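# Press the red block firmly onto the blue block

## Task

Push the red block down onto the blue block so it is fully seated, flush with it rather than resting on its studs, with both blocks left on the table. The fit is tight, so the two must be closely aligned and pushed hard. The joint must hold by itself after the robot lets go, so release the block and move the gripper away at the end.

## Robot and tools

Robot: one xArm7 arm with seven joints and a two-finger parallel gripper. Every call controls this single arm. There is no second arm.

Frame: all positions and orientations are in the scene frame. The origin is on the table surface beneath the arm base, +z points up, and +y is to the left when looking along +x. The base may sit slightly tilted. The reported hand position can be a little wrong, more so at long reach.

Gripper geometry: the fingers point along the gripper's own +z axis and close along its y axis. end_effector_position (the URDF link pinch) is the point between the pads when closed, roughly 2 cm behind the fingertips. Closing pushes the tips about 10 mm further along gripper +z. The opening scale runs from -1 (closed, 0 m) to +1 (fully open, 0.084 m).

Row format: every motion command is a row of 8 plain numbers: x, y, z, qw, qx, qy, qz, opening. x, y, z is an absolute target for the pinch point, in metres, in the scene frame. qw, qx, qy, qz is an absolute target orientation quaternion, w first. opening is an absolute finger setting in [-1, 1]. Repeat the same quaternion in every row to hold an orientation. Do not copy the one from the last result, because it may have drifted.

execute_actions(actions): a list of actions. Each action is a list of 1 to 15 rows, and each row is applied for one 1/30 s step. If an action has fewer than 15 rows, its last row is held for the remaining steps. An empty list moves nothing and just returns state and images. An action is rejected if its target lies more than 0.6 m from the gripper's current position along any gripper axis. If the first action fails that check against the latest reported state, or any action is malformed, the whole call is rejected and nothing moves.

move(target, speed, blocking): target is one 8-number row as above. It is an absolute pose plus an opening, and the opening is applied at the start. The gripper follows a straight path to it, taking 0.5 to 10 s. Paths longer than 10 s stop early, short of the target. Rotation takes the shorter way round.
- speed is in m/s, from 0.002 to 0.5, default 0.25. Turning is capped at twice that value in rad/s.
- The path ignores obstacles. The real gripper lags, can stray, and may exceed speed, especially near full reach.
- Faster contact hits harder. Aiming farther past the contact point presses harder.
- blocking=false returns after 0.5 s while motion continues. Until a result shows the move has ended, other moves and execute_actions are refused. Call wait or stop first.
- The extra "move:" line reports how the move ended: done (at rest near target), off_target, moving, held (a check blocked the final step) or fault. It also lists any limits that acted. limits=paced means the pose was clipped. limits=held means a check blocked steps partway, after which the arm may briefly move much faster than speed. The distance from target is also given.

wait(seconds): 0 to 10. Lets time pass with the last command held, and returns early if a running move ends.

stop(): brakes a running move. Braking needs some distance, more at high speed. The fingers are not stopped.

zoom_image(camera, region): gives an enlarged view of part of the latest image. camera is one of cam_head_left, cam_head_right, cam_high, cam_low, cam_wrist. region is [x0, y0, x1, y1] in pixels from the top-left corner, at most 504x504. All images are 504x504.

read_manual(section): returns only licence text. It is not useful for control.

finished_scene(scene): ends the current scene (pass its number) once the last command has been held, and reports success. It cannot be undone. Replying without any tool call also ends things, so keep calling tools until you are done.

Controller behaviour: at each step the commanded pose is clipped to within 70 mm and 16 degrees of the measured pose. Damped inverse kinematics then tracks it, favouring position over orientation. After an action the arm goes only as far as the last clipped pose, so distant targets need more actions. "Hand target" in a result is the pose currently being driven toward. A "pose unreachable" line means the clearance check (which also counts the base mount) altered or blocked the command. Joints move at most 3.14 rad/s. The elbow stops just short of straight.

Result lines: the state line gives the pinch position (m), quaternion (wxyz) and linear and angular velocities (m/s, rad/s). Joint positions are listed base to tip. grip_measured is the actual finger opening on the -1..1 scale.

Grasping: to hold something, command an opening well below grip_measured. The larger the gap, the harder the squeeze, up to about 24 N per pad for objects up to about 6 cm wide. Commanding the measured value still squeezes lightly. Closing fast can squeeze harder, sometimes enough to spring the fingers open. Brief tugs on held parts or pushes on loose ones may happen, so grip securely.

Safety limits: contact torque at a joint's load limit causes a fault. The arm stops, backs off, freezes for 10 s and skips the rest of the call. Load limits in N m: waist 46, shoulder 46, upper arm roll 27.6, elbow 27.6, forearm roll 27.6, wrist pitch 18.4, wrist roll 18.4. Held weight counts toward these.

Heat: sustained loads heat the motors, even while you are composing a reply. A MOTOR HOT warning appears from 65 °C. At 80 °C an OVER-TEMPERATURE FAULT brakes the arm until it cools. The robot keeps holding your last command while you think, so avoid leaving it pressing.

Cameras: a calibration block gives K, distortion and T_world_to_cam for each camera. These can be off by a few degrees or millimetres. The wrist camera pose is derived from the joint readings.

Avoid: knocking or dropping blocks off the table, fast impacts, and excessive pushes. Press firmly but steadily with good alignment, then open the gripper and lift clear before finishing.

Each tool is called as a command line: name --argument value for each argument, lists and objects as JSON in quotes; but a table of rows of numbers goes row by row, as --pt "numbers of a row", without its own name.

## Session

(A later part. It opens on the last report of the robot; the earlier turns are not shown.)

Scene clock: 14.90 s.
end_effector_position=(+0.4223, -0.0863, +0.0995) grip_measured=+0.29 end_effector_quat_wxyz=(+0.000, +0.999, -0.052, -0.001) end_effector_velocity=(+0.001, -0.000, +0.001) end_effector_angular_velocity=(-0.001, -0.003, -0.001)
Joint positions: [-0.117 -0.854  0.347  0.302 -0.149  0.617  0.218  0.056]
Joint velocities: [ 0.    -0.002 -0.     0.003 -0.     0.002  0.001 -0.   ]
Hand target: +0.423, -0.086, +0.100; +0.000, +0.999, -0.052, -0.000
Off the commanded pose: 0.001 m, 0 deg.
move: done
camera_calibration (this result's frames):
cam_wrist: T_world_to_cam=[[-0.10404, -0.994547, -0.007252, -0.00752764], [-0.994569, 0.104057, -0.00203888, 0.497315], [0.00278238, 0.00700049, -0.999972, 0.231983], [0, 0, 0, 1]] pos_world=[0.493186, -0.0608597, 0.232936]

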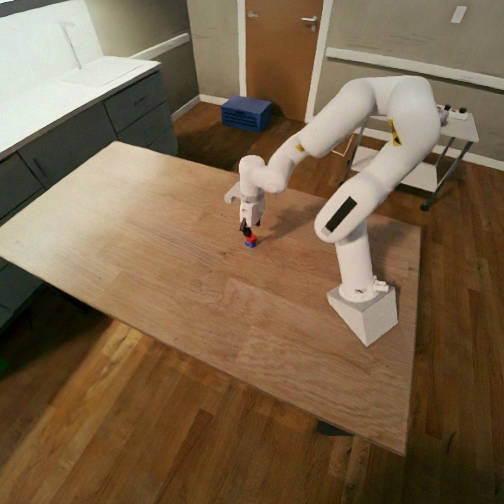

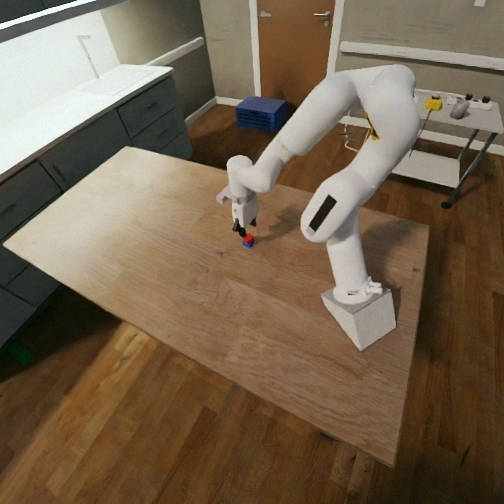

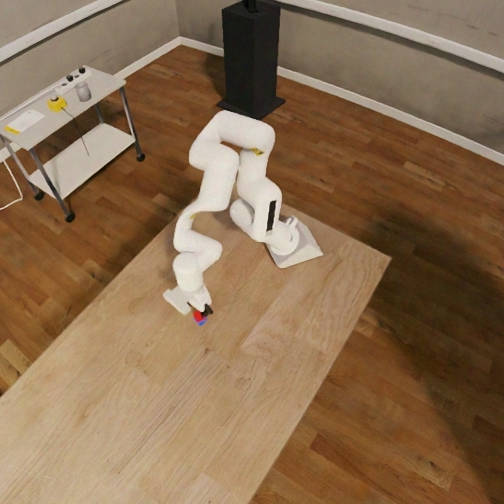

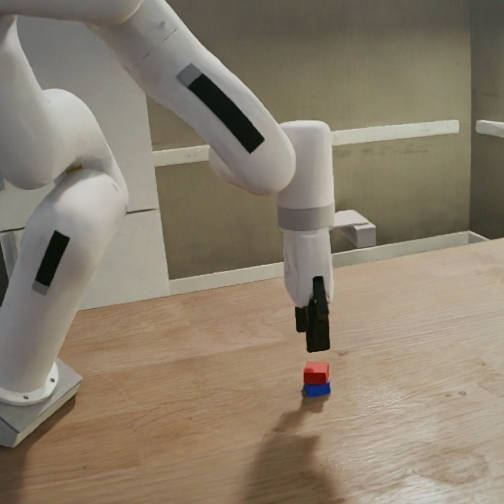

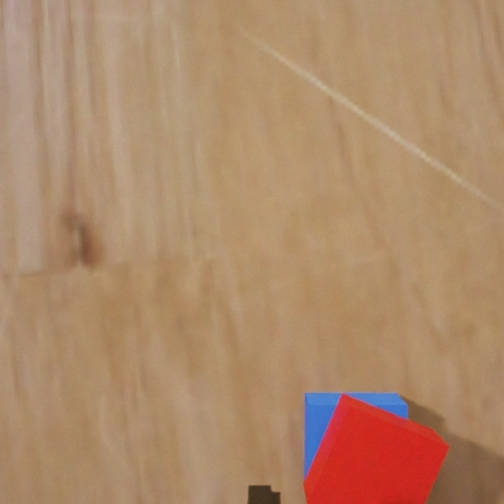

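move --target '[0.36,-0.115,0.15,0,1,0,0,1]'

Scene clock: 15.83 s.
end_effector_position=(+0.3602, -0.1152, +0.1495) grip_measured=+1.00 end_effector_quat_wxyz=(+0.000, +1.000, -0.000, -0.001) end_effector_velocity=(-0.000, -0.000, +0.001) end_effector_angular_velocity=(+0.001, -0.001, -0.002)
Joint positions: [-0.001 -1.295  0.205  0.184 -0.136  0.943 -0.009  0.084]
Joint velocities: [ 0.001 -0.004 -0.001  0.     0.001  0.004  0.001  0.   ]
Hand target: +0.360, -0.115, +0.150; +0.000, +1.000, -0.000, -0.000
Off the commanded pose: 0.001 m, 0 deg.
move: done
camera_calibration (this result's frames):
cam_wrist: T_world_to_cam=[[-0.00126101, -0.99997, -0.0076662, -0.079925], [-0.999997, 0.00127578, -0.00192216, 0.428758], [0.00193188, 0.00766376, -0.999969, 0.282779], [0, 0, 0, 1]] pos_world=[0.428109, -0.0826367, 0.282982]

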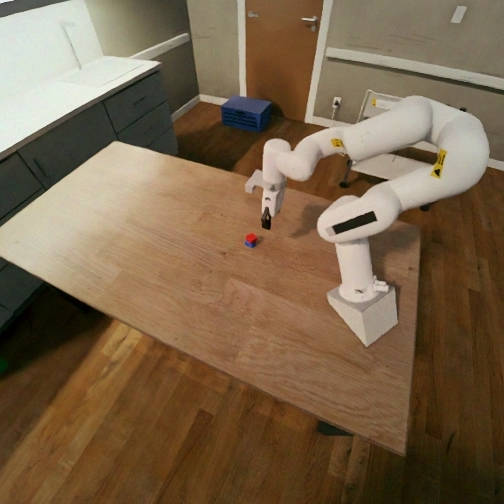

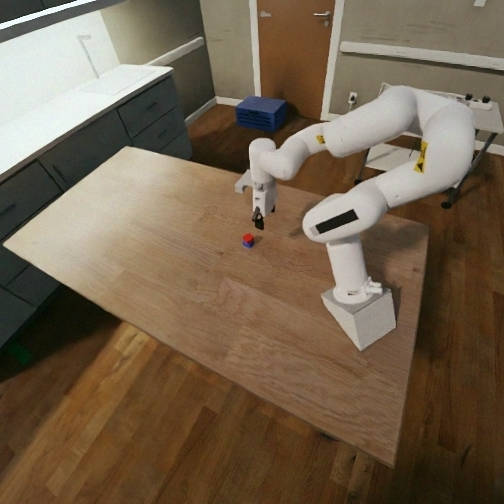

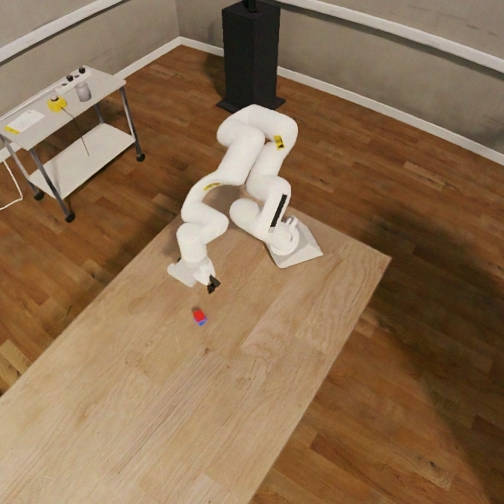

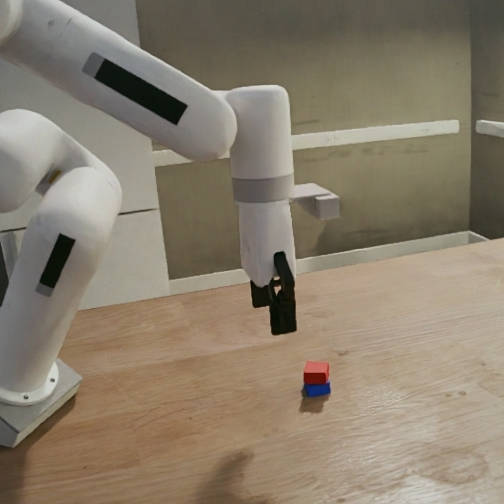

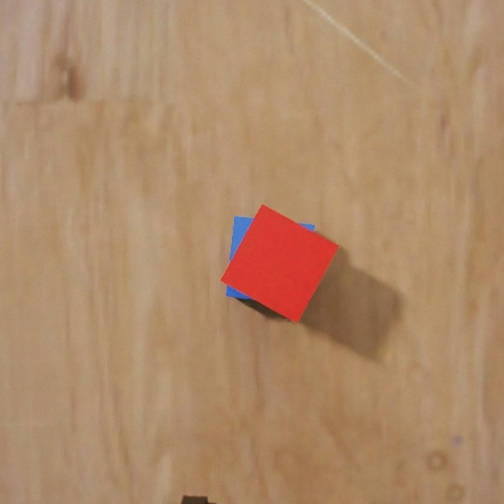

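move --target '[0.4246,-0.0903,0.09,0,0.9697,-0.2445,0,1]'

move --target '[0.4246,-0.0903,0.053,0,0.9697,-0.2445,0,1]' --speed 0.06

move --target '[0.4246,-0.0903,0.053,0,0.9697,-0.2445,0,-0.8]' --speed 0.06

move --target '[0.4255,-0.0868,0.062,0,0.9987,-0.0515,0,-0.8]' --speed 0.04

zoom_image --camera "cam_wrist" --region '[280,400,504,504]'

Scene clock: 17.47 s.
end_effector_position=(+0.4243, -0.0900, +0.0904) grip_measured=+1.00 end_effector_quat_wxyz=(-0.000, +0.970, -0.244, +0.000) end_effector_velocity=(+0.001, +0.000, -0.000) end_effector_angular_velocity=(-0.001, -0.002, -0.002)
Joint positions: [-0.213 -0.842  0.425  0.298 -0.04   0.568  0.516  0.084]
Joint velocities: [-0.001  0.002  0.002  0.001 -0.001 -0.003  0.005 -0.   ]
Hand target: +0.424, -0.090, +0.090; -0.000, +0.970, -0.244, -0.000
Off the commanded pose: 0.001 m, 0 deg.
move: done
camera_calibration (this result's frames):
cam_wrist: T_world_to_cam=[[-0.474711, -0.8801, -0.00859637, 0.156651], [-0.880115, 0.47475, -0.00317673, 0.484573], [0.00687697, 0.00605776, -0.999958, 0.221059], [0, 0, 0, 1]] pos_world=[0.499324, -0.0935216, 0.223936]

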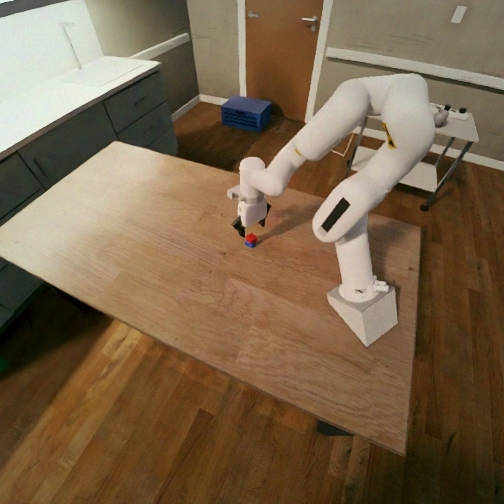

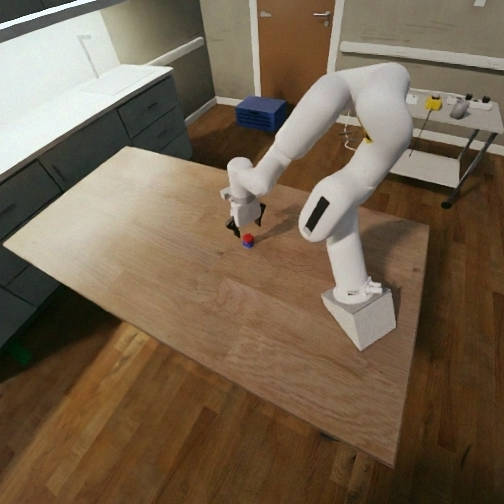

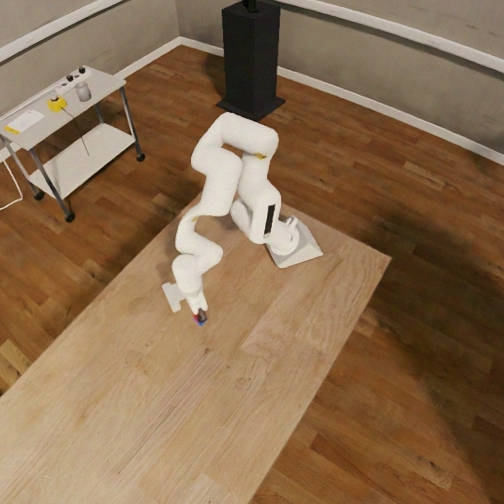

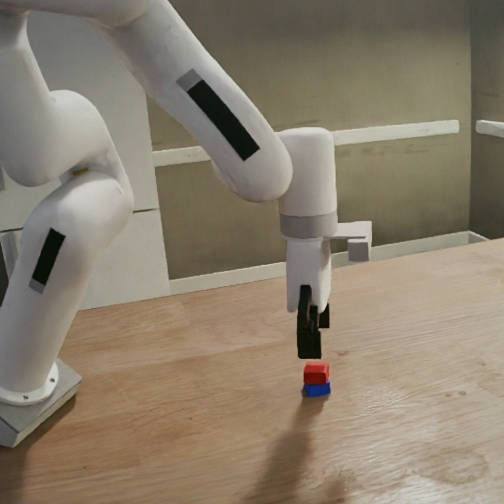

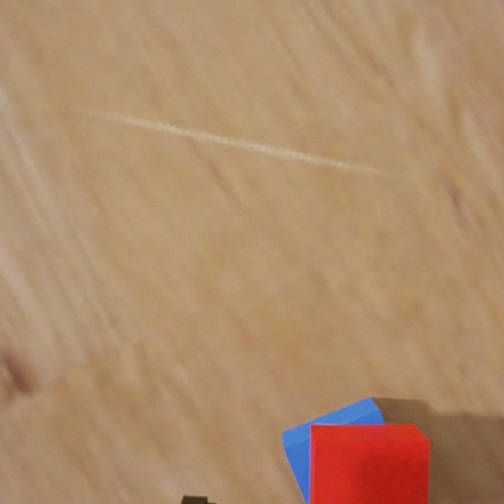

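Scene clock: 18.40 s.
end_effector_position=(+0.4247, -0.0901, +0.0533) grip_measured=+1.00 end_effector_quat_wxyz=(-0.000, +0.970, -0.244, +0.000) end_effector_velocity=(+0.000, +0.001, -0.000) end_effector_angular_velocity=(-0.001, -0.001, -0.001)
Joint positions: [-0.296 -0.703  0.47   0.282 -0.081  0.403  0.544  0.084]
Joint velocities: [-0.001  0.001  0.003  0.    -0.001 -0.002  0.004  0.   ]
Hand target: +0.425, -0.090, +0.053; -0.000, +0.970, -0.244, -0.000
Off the commanded pose: 0.000 m, 0 deg.
move: done
camera_calibration (this result's frames):
cam_wrist: T_world_to_cam=[[-0.474944, -0.879976, -0.0084215, 0.156525], [-0.879988, 0.474984, -0.00347036, 0.484901], [0.00705391, 0.00576259, -0.999959, 0.183915], [0, 0, 0, 1]] pos_world=[0.499751, -0.0936414, 0.186908]

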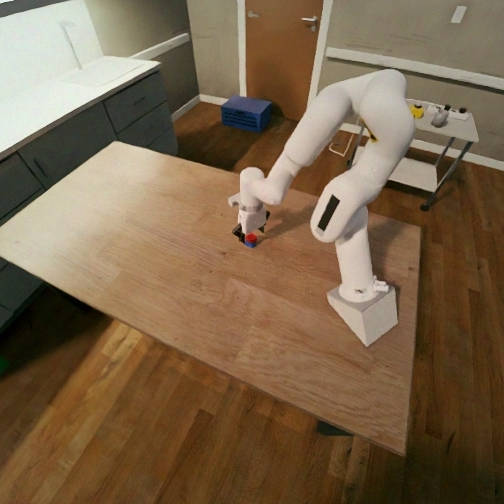

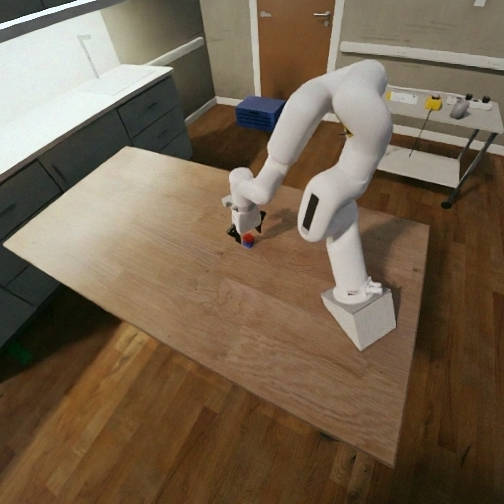

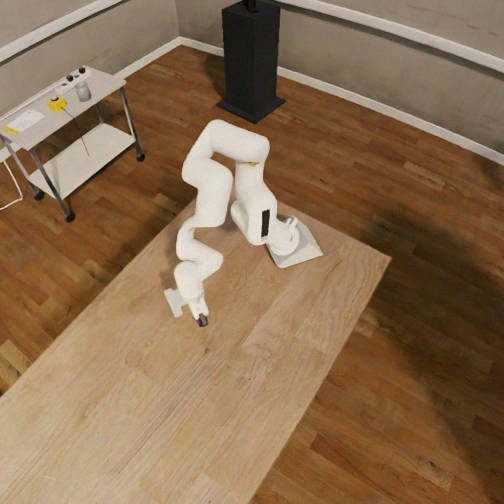

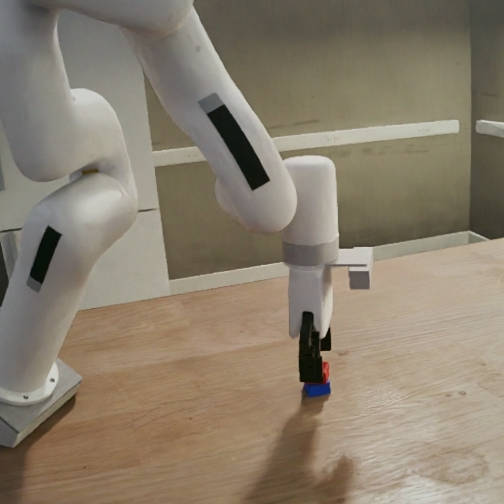

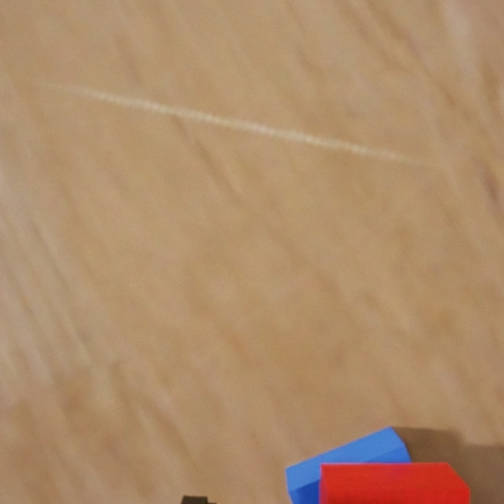

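Scene clock: 19.10 s.
end_effector_position=(+0.4249, -0.0903, +0.0532) grip_measured=-0.29 end_effector_quat_wxyz=(-0.000, +0.970, -0.244, +0.000) end_effector_velocity=(-0.000, -0.000, -0.000) end_effector_angular_velocity=(-0.000, +0.000, -0.001)
Joint positions: [-0.297 -0.703  0.47   0.282 -0.082  0.403  0.545  0.032]
Joint velocities: [-0. -0. -0. -0.  0. -0. -0.  0.]
Hand target: +0.425, -0.090, +0.053; -0.000, +0.970, -0.244, -0.000
Off the commanded pose: 0.000 m, 0 deg.
move: done
camera_calibration (this result's frames):
cam_wrist: T_world_to_cam=[[-0.47492, -0.879992, -0.00810728, 0.15644], [-0.880001, 0.474958, -0.00365418, 0.485075], [0.00706627, 0.00539898, -0.99996, 0.183752], [0, 0, 0, 1]] pos_world=[0.499864, -0.0937162, 0.186786]

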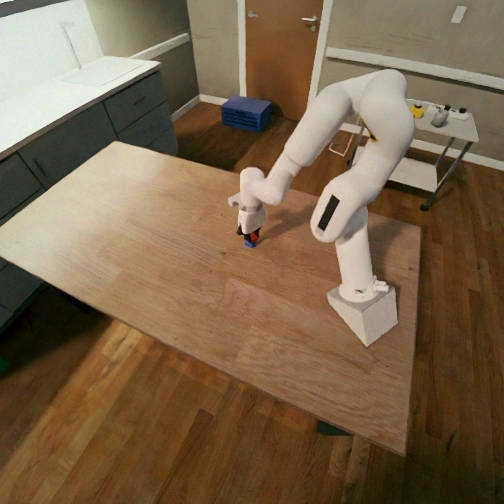

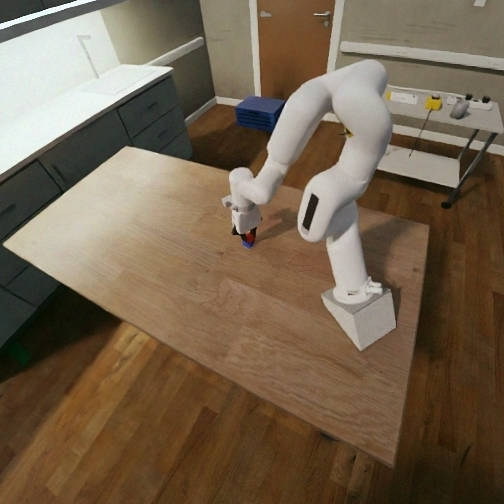

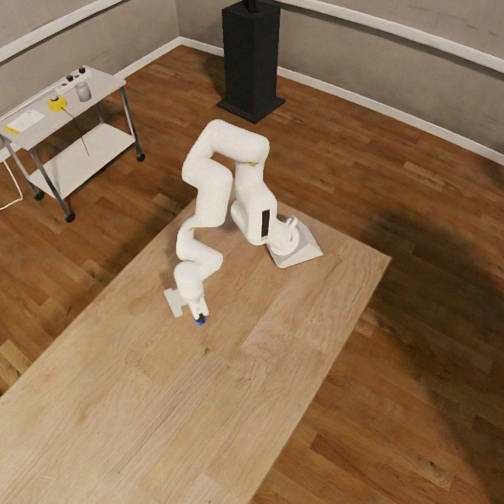

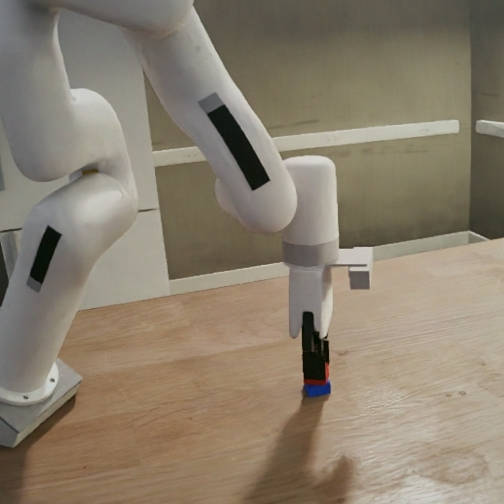

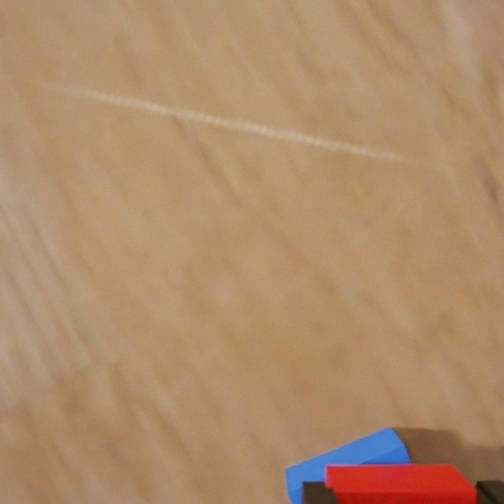

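Scene clock: 24.23 s.
end_effector_position=(+0.4255, -0.0869, +0.0620) grip_measured=-0.29 end_effector_quat_wxyz=(+0.000, +0.999, -0.051, +0.000) end_effector_velocity=(-0.001, -0.000, -0.000) end_effector_angular_velocity=(-0.000, +0.002, -0.000)
Joint positions: [-0.208 -0.713  0.387  0.29  -0.191  0.449  0.243  0.032]
Joint velocities: [-0.     0.001 -0.    -0.    -0.     0.001  0.    -0.   ]
Hand target: +0.426, -0.087, +0.062; +0.000, +0.999, -0.051, +0.000
Off the commanded pose: 0.000 m, 0 deg.
move: done
camera_calibration (this result's frames):
cam_wrist: T_world_to_cam=[[-0.103904, -0.994559, -0.007476, -0.00803573], [-0.994579, 0.10393, -0.00319263, 0.500575], [0.00395224, 0.00710375, -0.999967, 0.193996], [0, 0, 0, 1]] pos_world=[0.49626, -0.0613949, 0.195527]

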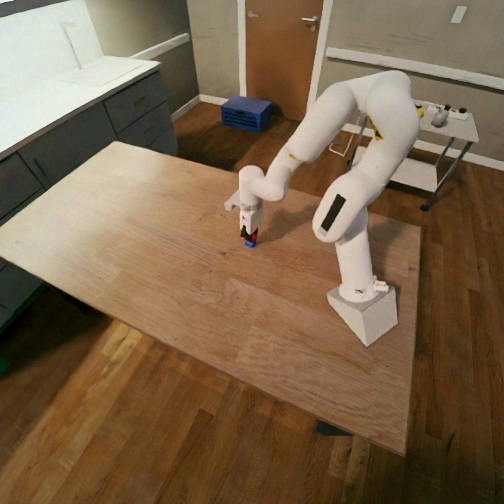

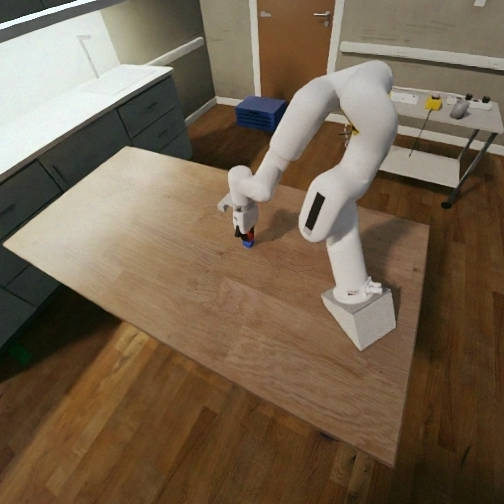

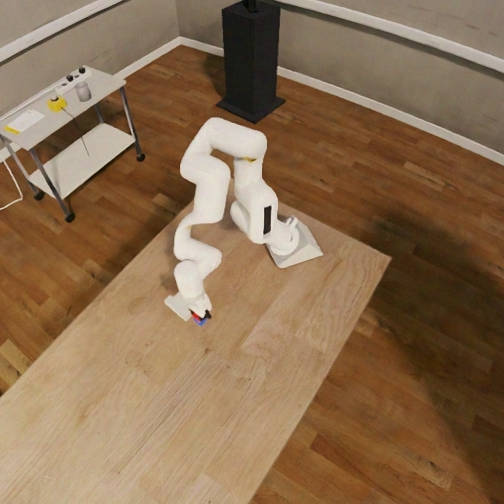

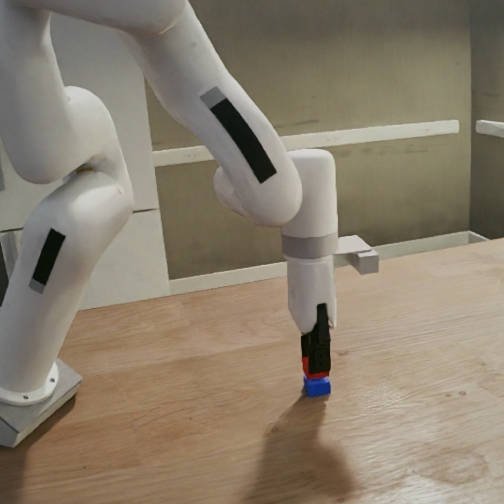

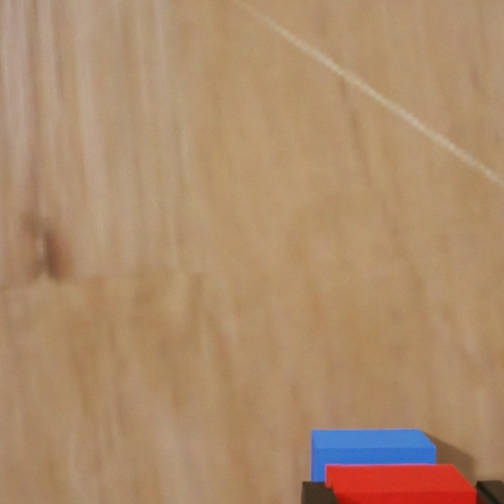

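Region (280, 400, 504, 504) of cam_wrist's 504x504 image, scaled by 2.250, with more detail than that image has; it fills the top 234 rows of this view, and the rest is white.

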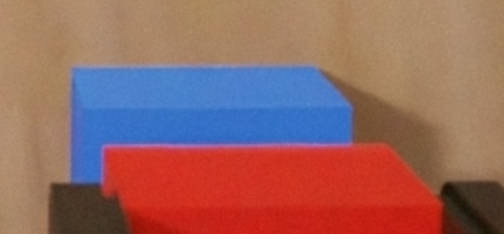

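move --target '[0.4267,-0.0859,0.055,0,0.9987,-0.0515,0,-0.8]' --speed 0.03

zoom_image --camera "cam_wrist" --region '[280,400,504,504]'

Scene clock: 25.03 s.
end_effector_position=(+0.4267, -0.0859, +0.0551) grip_measured=-0.29 end_effector_quat_wxyz=(-0.000, +0.999, -0.051, +0.000) end_effector_velocity=(+0.001, -0.000, +0.000) end_effector_angular_velocity=(-0.001, -0.002, -0.000)
Joint positions: [-0.229 -0.682  0.401  0.293 -0.202  0.419  0.253  0.032]
Joint velocities: [-0.001 -0.     0.     0.001 -0.001 -0.001  0.    -0.   ]
Hand target: +0.427, -0.086, +0.055; -0.000, +0.999, -0.051, +0.000
Off the commanded pose: 0.000 m, 0 deg.
move: done
camera_calibration (this result's frames):
cam_wrist: T_world_to_cam=[[-0.10392, -0.994554, -0.00793141, -0.00695559], [-0.994578, 0.103948, -0.00309731, 0.501613], [0.0039049, 0.00756653, -0.999964, 0.187117], [0, 0, 0, 1]] pos_world=[0.497439, -0.060475, 0.188609]

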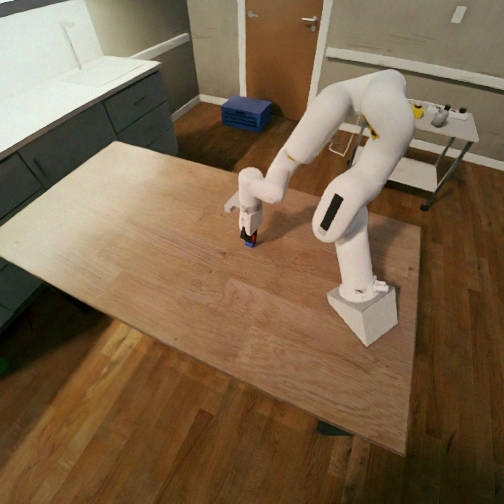

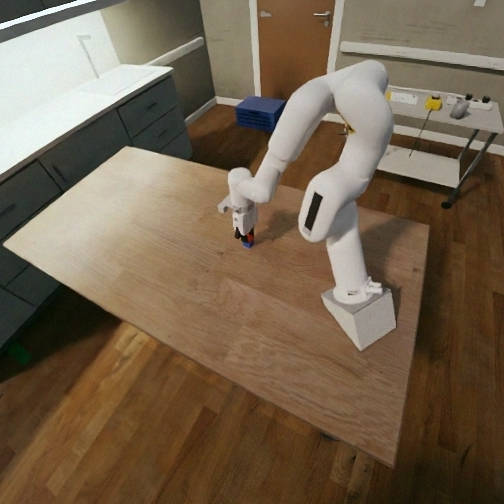

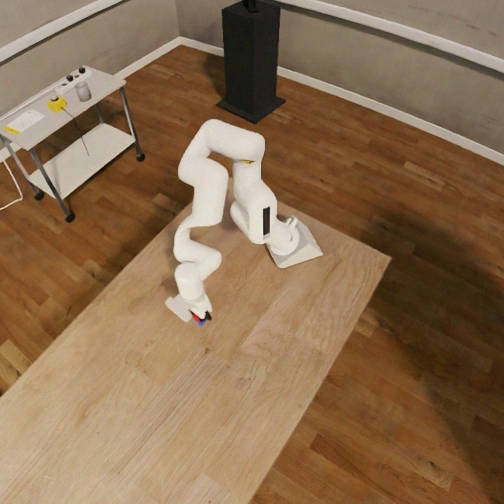

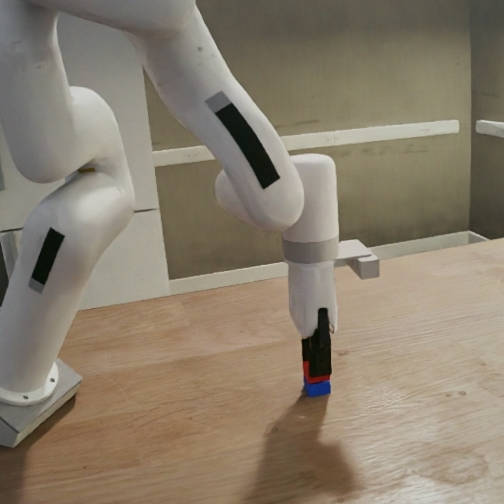

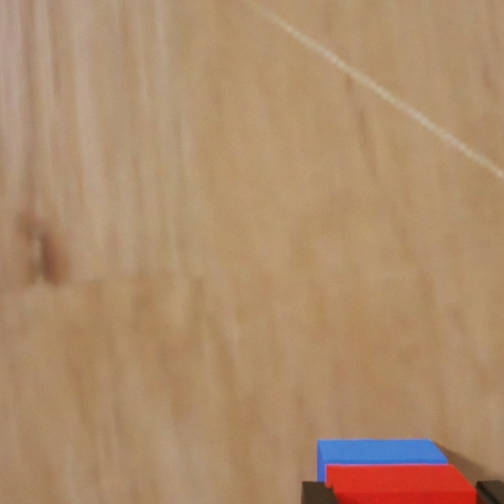

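Region (280, 400, 504, 504) of cam_wrist's 504x504 image, scaled by 2.250, with more detail than that image has; it fills the top 234 rows of this view, and the rest is white.

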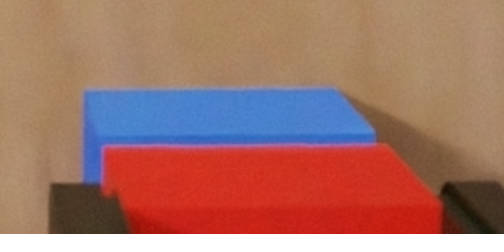

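move --target '[0.4265,-0.0859,0.0525,0,0.9987,-0.0515,0,-0.8]' --speed 0.01

move --target '[0.4265,-0.0859,0.0525,0,0.9987,-0.0515,0,0.0]'

move --target '[0.4265,-0.0859,0.08,0,0.9987,-0.0515,0,0.0]' --speed 0.08

move --target '[0.4265,-0.0859,0.08,0,0.9987,-0.0515,0,-1]'

Scene clock: 26.63 s.
end_effector_position=(+0.4266, -0.0859, +0.0526) grip_measured=-0.29 end_effector_quat_wxyz=(-0.000, +0.999, -0.051, +0.000) end_effector_velocity=(-0.000, -0.000, -0.000) end_effector_angular_velocity=(-0.000, -0.000, +0.001)
Joint positions: [-0.236 -0.673  0.405  0.292 -0.206  0.408  0.256  0.032]
Joint velocities: [-0.001  0.     0.001 -0.     0.    -0.001 -0.001 -0.   ]
Hand target: +0.426, -0.086, +0.053; -0.000, +0.999, -0.051, +0.000
Off the commanded pose: 0.000 m, 0 deg.
move: done
camera_calibration (this result's frames):
cam_wrist: T_world_to_cam=[[-0.103849, -0.994562, -0.00789362, -0.00701901], [-0.994584, 0.103878, -0.0033533, 0.501534], [0.00415504, 0.00750263, -0.999963, 0.184549], [0, 0, 0, 1]] pos_world=[0.497322, -0.0604638, 0.186169]

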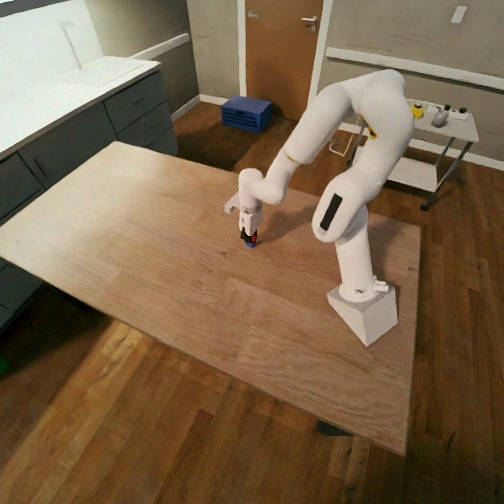

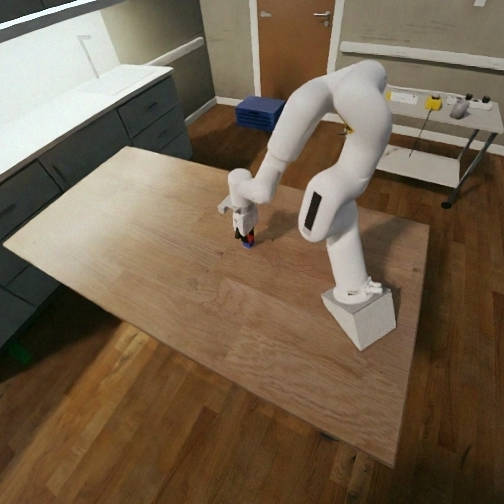

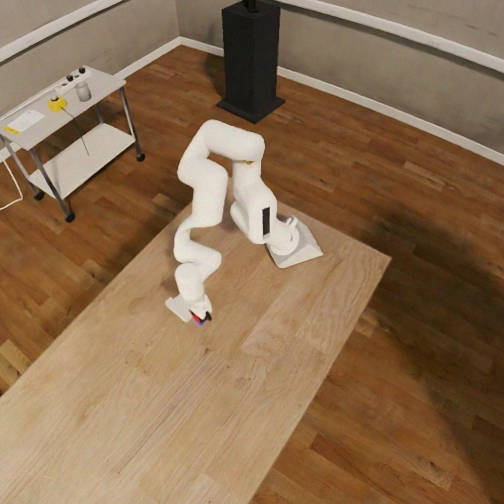

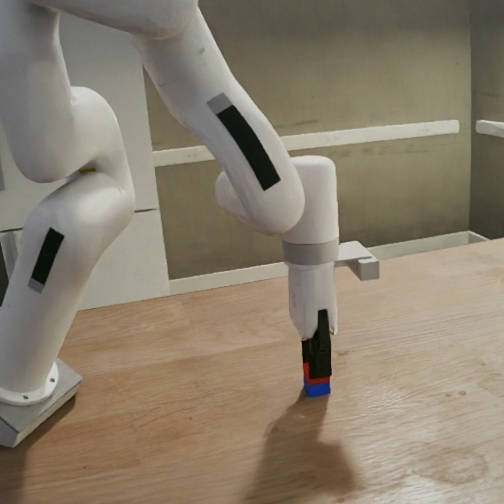

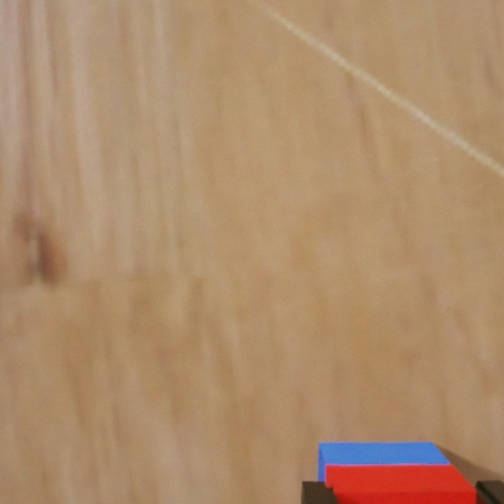

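Scene clock: 27.33 s.
end_effector_position=(+0.4265, -0.0859, +0.0525) grip_measured=-0.01 end_effector_quat_wxyz=(-0.000, +0.999, -0.051, -0.000) end_effector_velocity=(+0.000, +0.000, +0.000) end_effector_angular_velocity=(-0.000, -0.001, +0.001)
Joint positions: [-0.236 -0.673  0.405  0.292 -0.206  0.408  0.256  0.044]
Joint velocities: [ 0.    -0.     0.     0.    -0.    -0.    -0.001  0.   ]
Hand target: +0.426, -0.086, +0.053; -0.000, +0.999, -0.051, -0.000
Off the commanded pose: 0.000 m, 0 deg.
move: done
camera_calibration (this result's frames):
cam_wrist: T_world_to_cam=[[-0.103922, -0.994554, -0.00786927, -0.00702084], [-0.994578, 0.103949, -0.00305538, 0.501412], [0.00385675, 0.00750908, -0.999964, 0.184577], [0, 0, 0, 1]] pos_world=[0.497251, -0.0604899, 0.186048]

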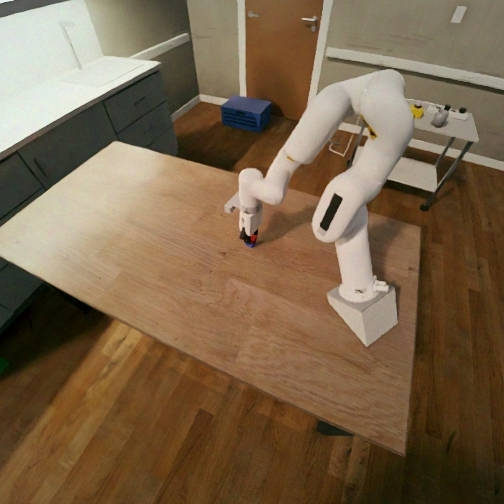

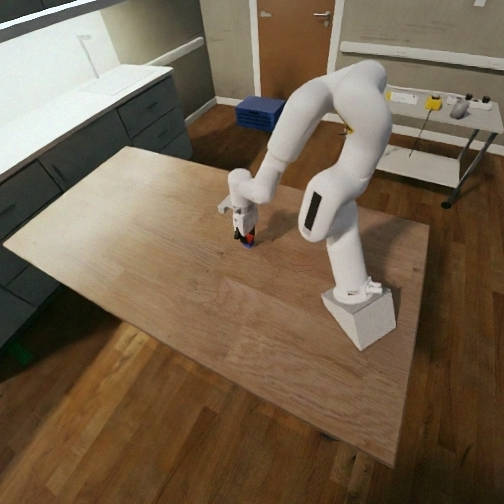

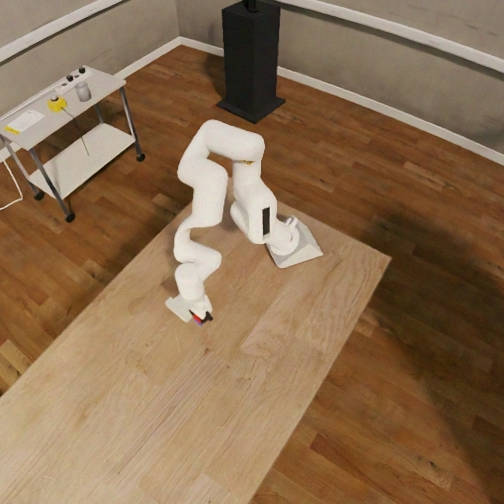

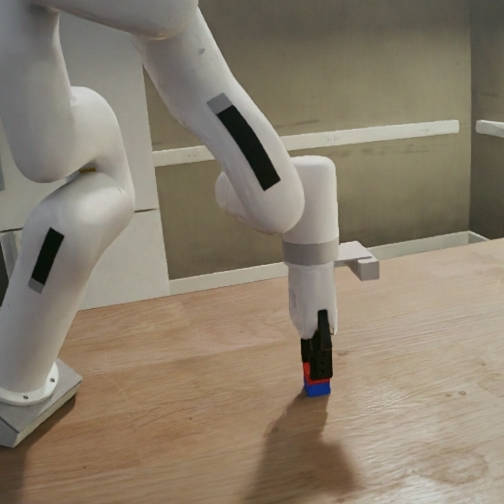

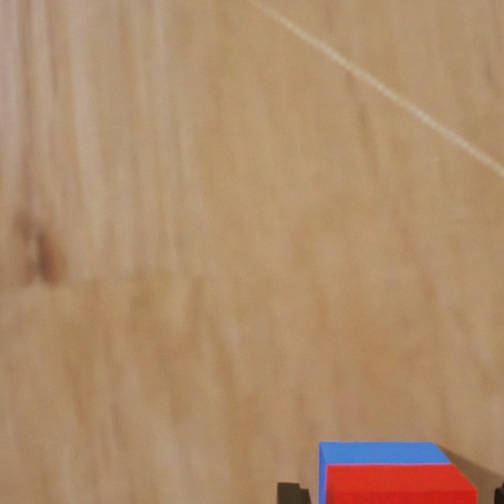

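Scene clock: 28.10 s.
end_effector_position=(+0.4263, -0.0860, +0.0797) grip_measured=-0.01 end_effector_quat_wxyz=(+0.000, +0.999, -0.052, -0.000) end_effector_velocity=(-0.000, +0.000, +0.000) end_effector_angular_velocity=(+0.001, +0.002, -0.000)
Joint positions: [-0.167 -0.774  0.372  0.301 -0.164  0.528  0.228  0.044]
Joint velocities: [ 0.001 -0.    -0.001  0.     0.001  0.003 -0.001 -0.   ]
Hand target: +0.427, -0.086, +0.080; +0.000, +0.999, -0.052, -0.000
Off the commanded pose: 0.000 m, 0 deg.
move: done
camera_calibration (this result's frames):
cam_wrist: T_world_to_cam=[[-0.103975, -0.994551, -0.00755825, -0.00693858], [-0.994575, 0.103996, -0.00243265, 0.501297], [0.00320542, 0.00726431, -0.999968, 0.212032], [0, 0, 0, 1]] pos_world=[0.497176, -0.0605737, 0.213193]

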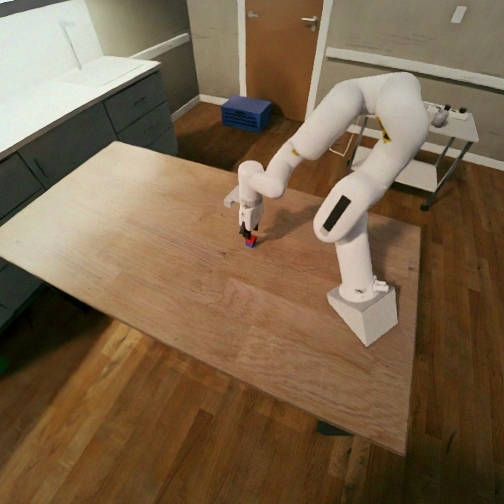

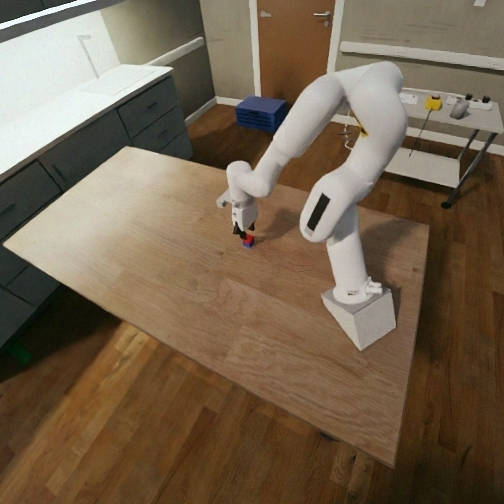

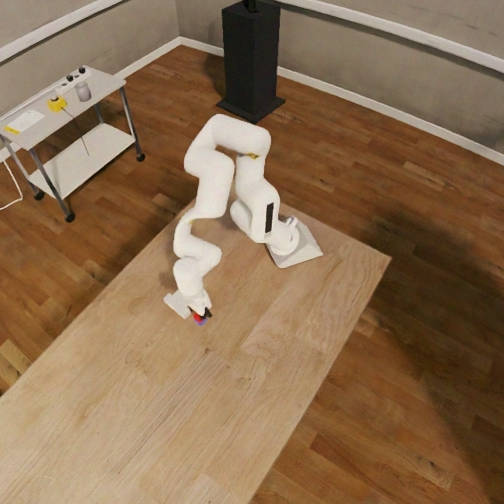

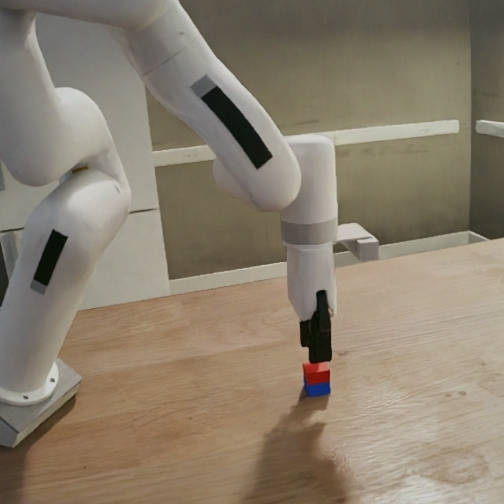

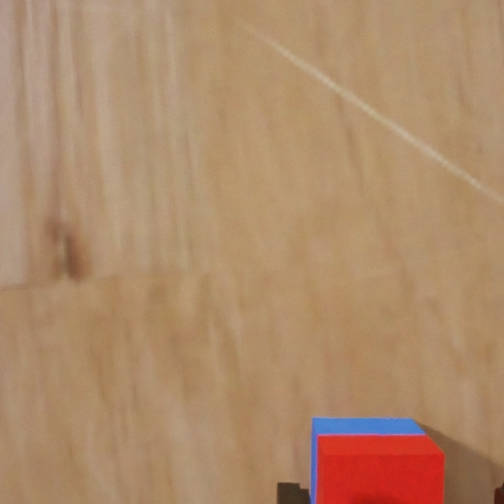

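Scene clock: 28.80 s.
end_effector_position=(+0.4265, -0.0859, +0.0800) grip_measured=-1.00 end_effector_quat_wxyz=(+0.000, +0.999, -0.051, -0.000) end_effector_velocity=(+0.000, -0.000, +0.000) end_effector_angular_velocity=(+0.000, -0.001, +0.000)
Joint positions: [-0.167 -0.775  0.372  0.301 -0.163  0.528  0.227  0.   ]
Joint velocities: [-0.    -0.001 -0.     0.     0.    -0.    -0.001  0.   ]
Hand target: +0.427, -0.086, +0.080; +0.000, +0.999, -0.051, +0.000
Off the commanded pose: 0.000 m, 0 deg.
move: done
camera_calibration (this result's frames):
cam_wrist: T_world_to_cam=[[-0.103922, -0.994554, -0.00786106, -0.0068063], [-0.994578, 0.103949, -0.00304622, 0.501493], [0.00384677, 0.00750186, -0.999964, 0.212075], [0, 0, 0, 1]] pos_world=[0.49725, -0.0604898, 0.213541]

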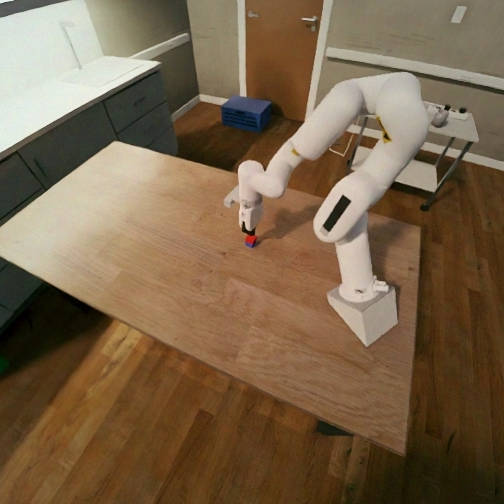

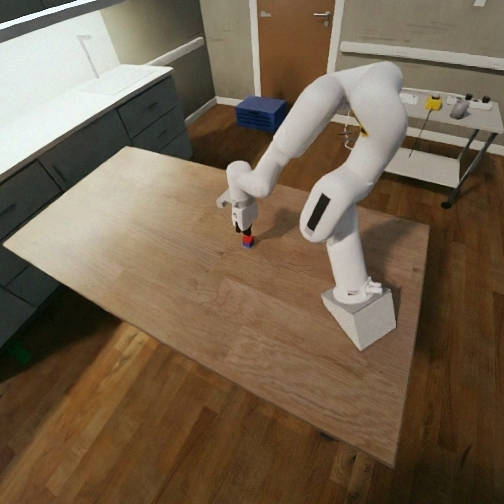

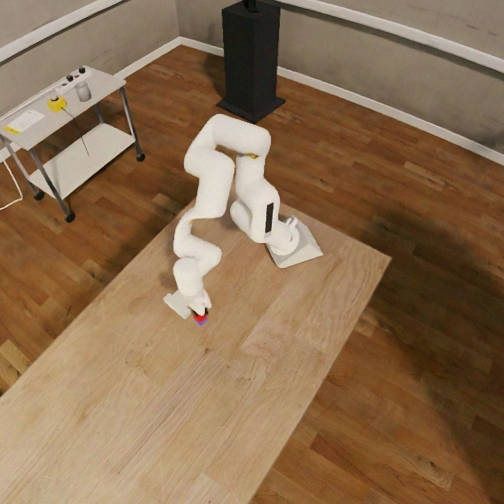

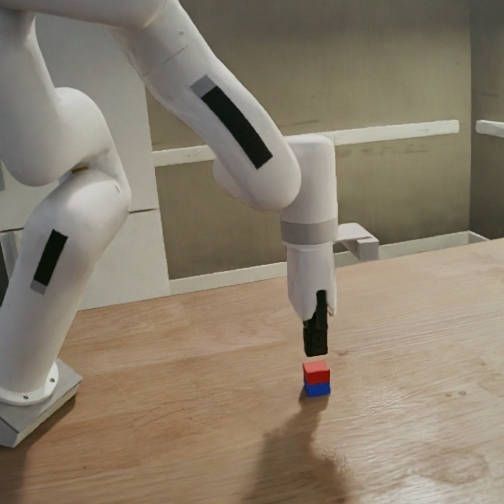

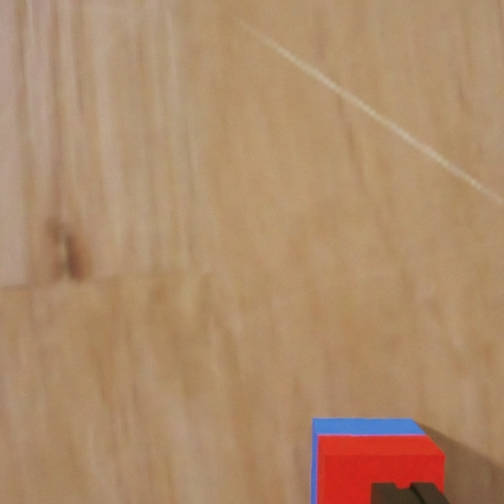

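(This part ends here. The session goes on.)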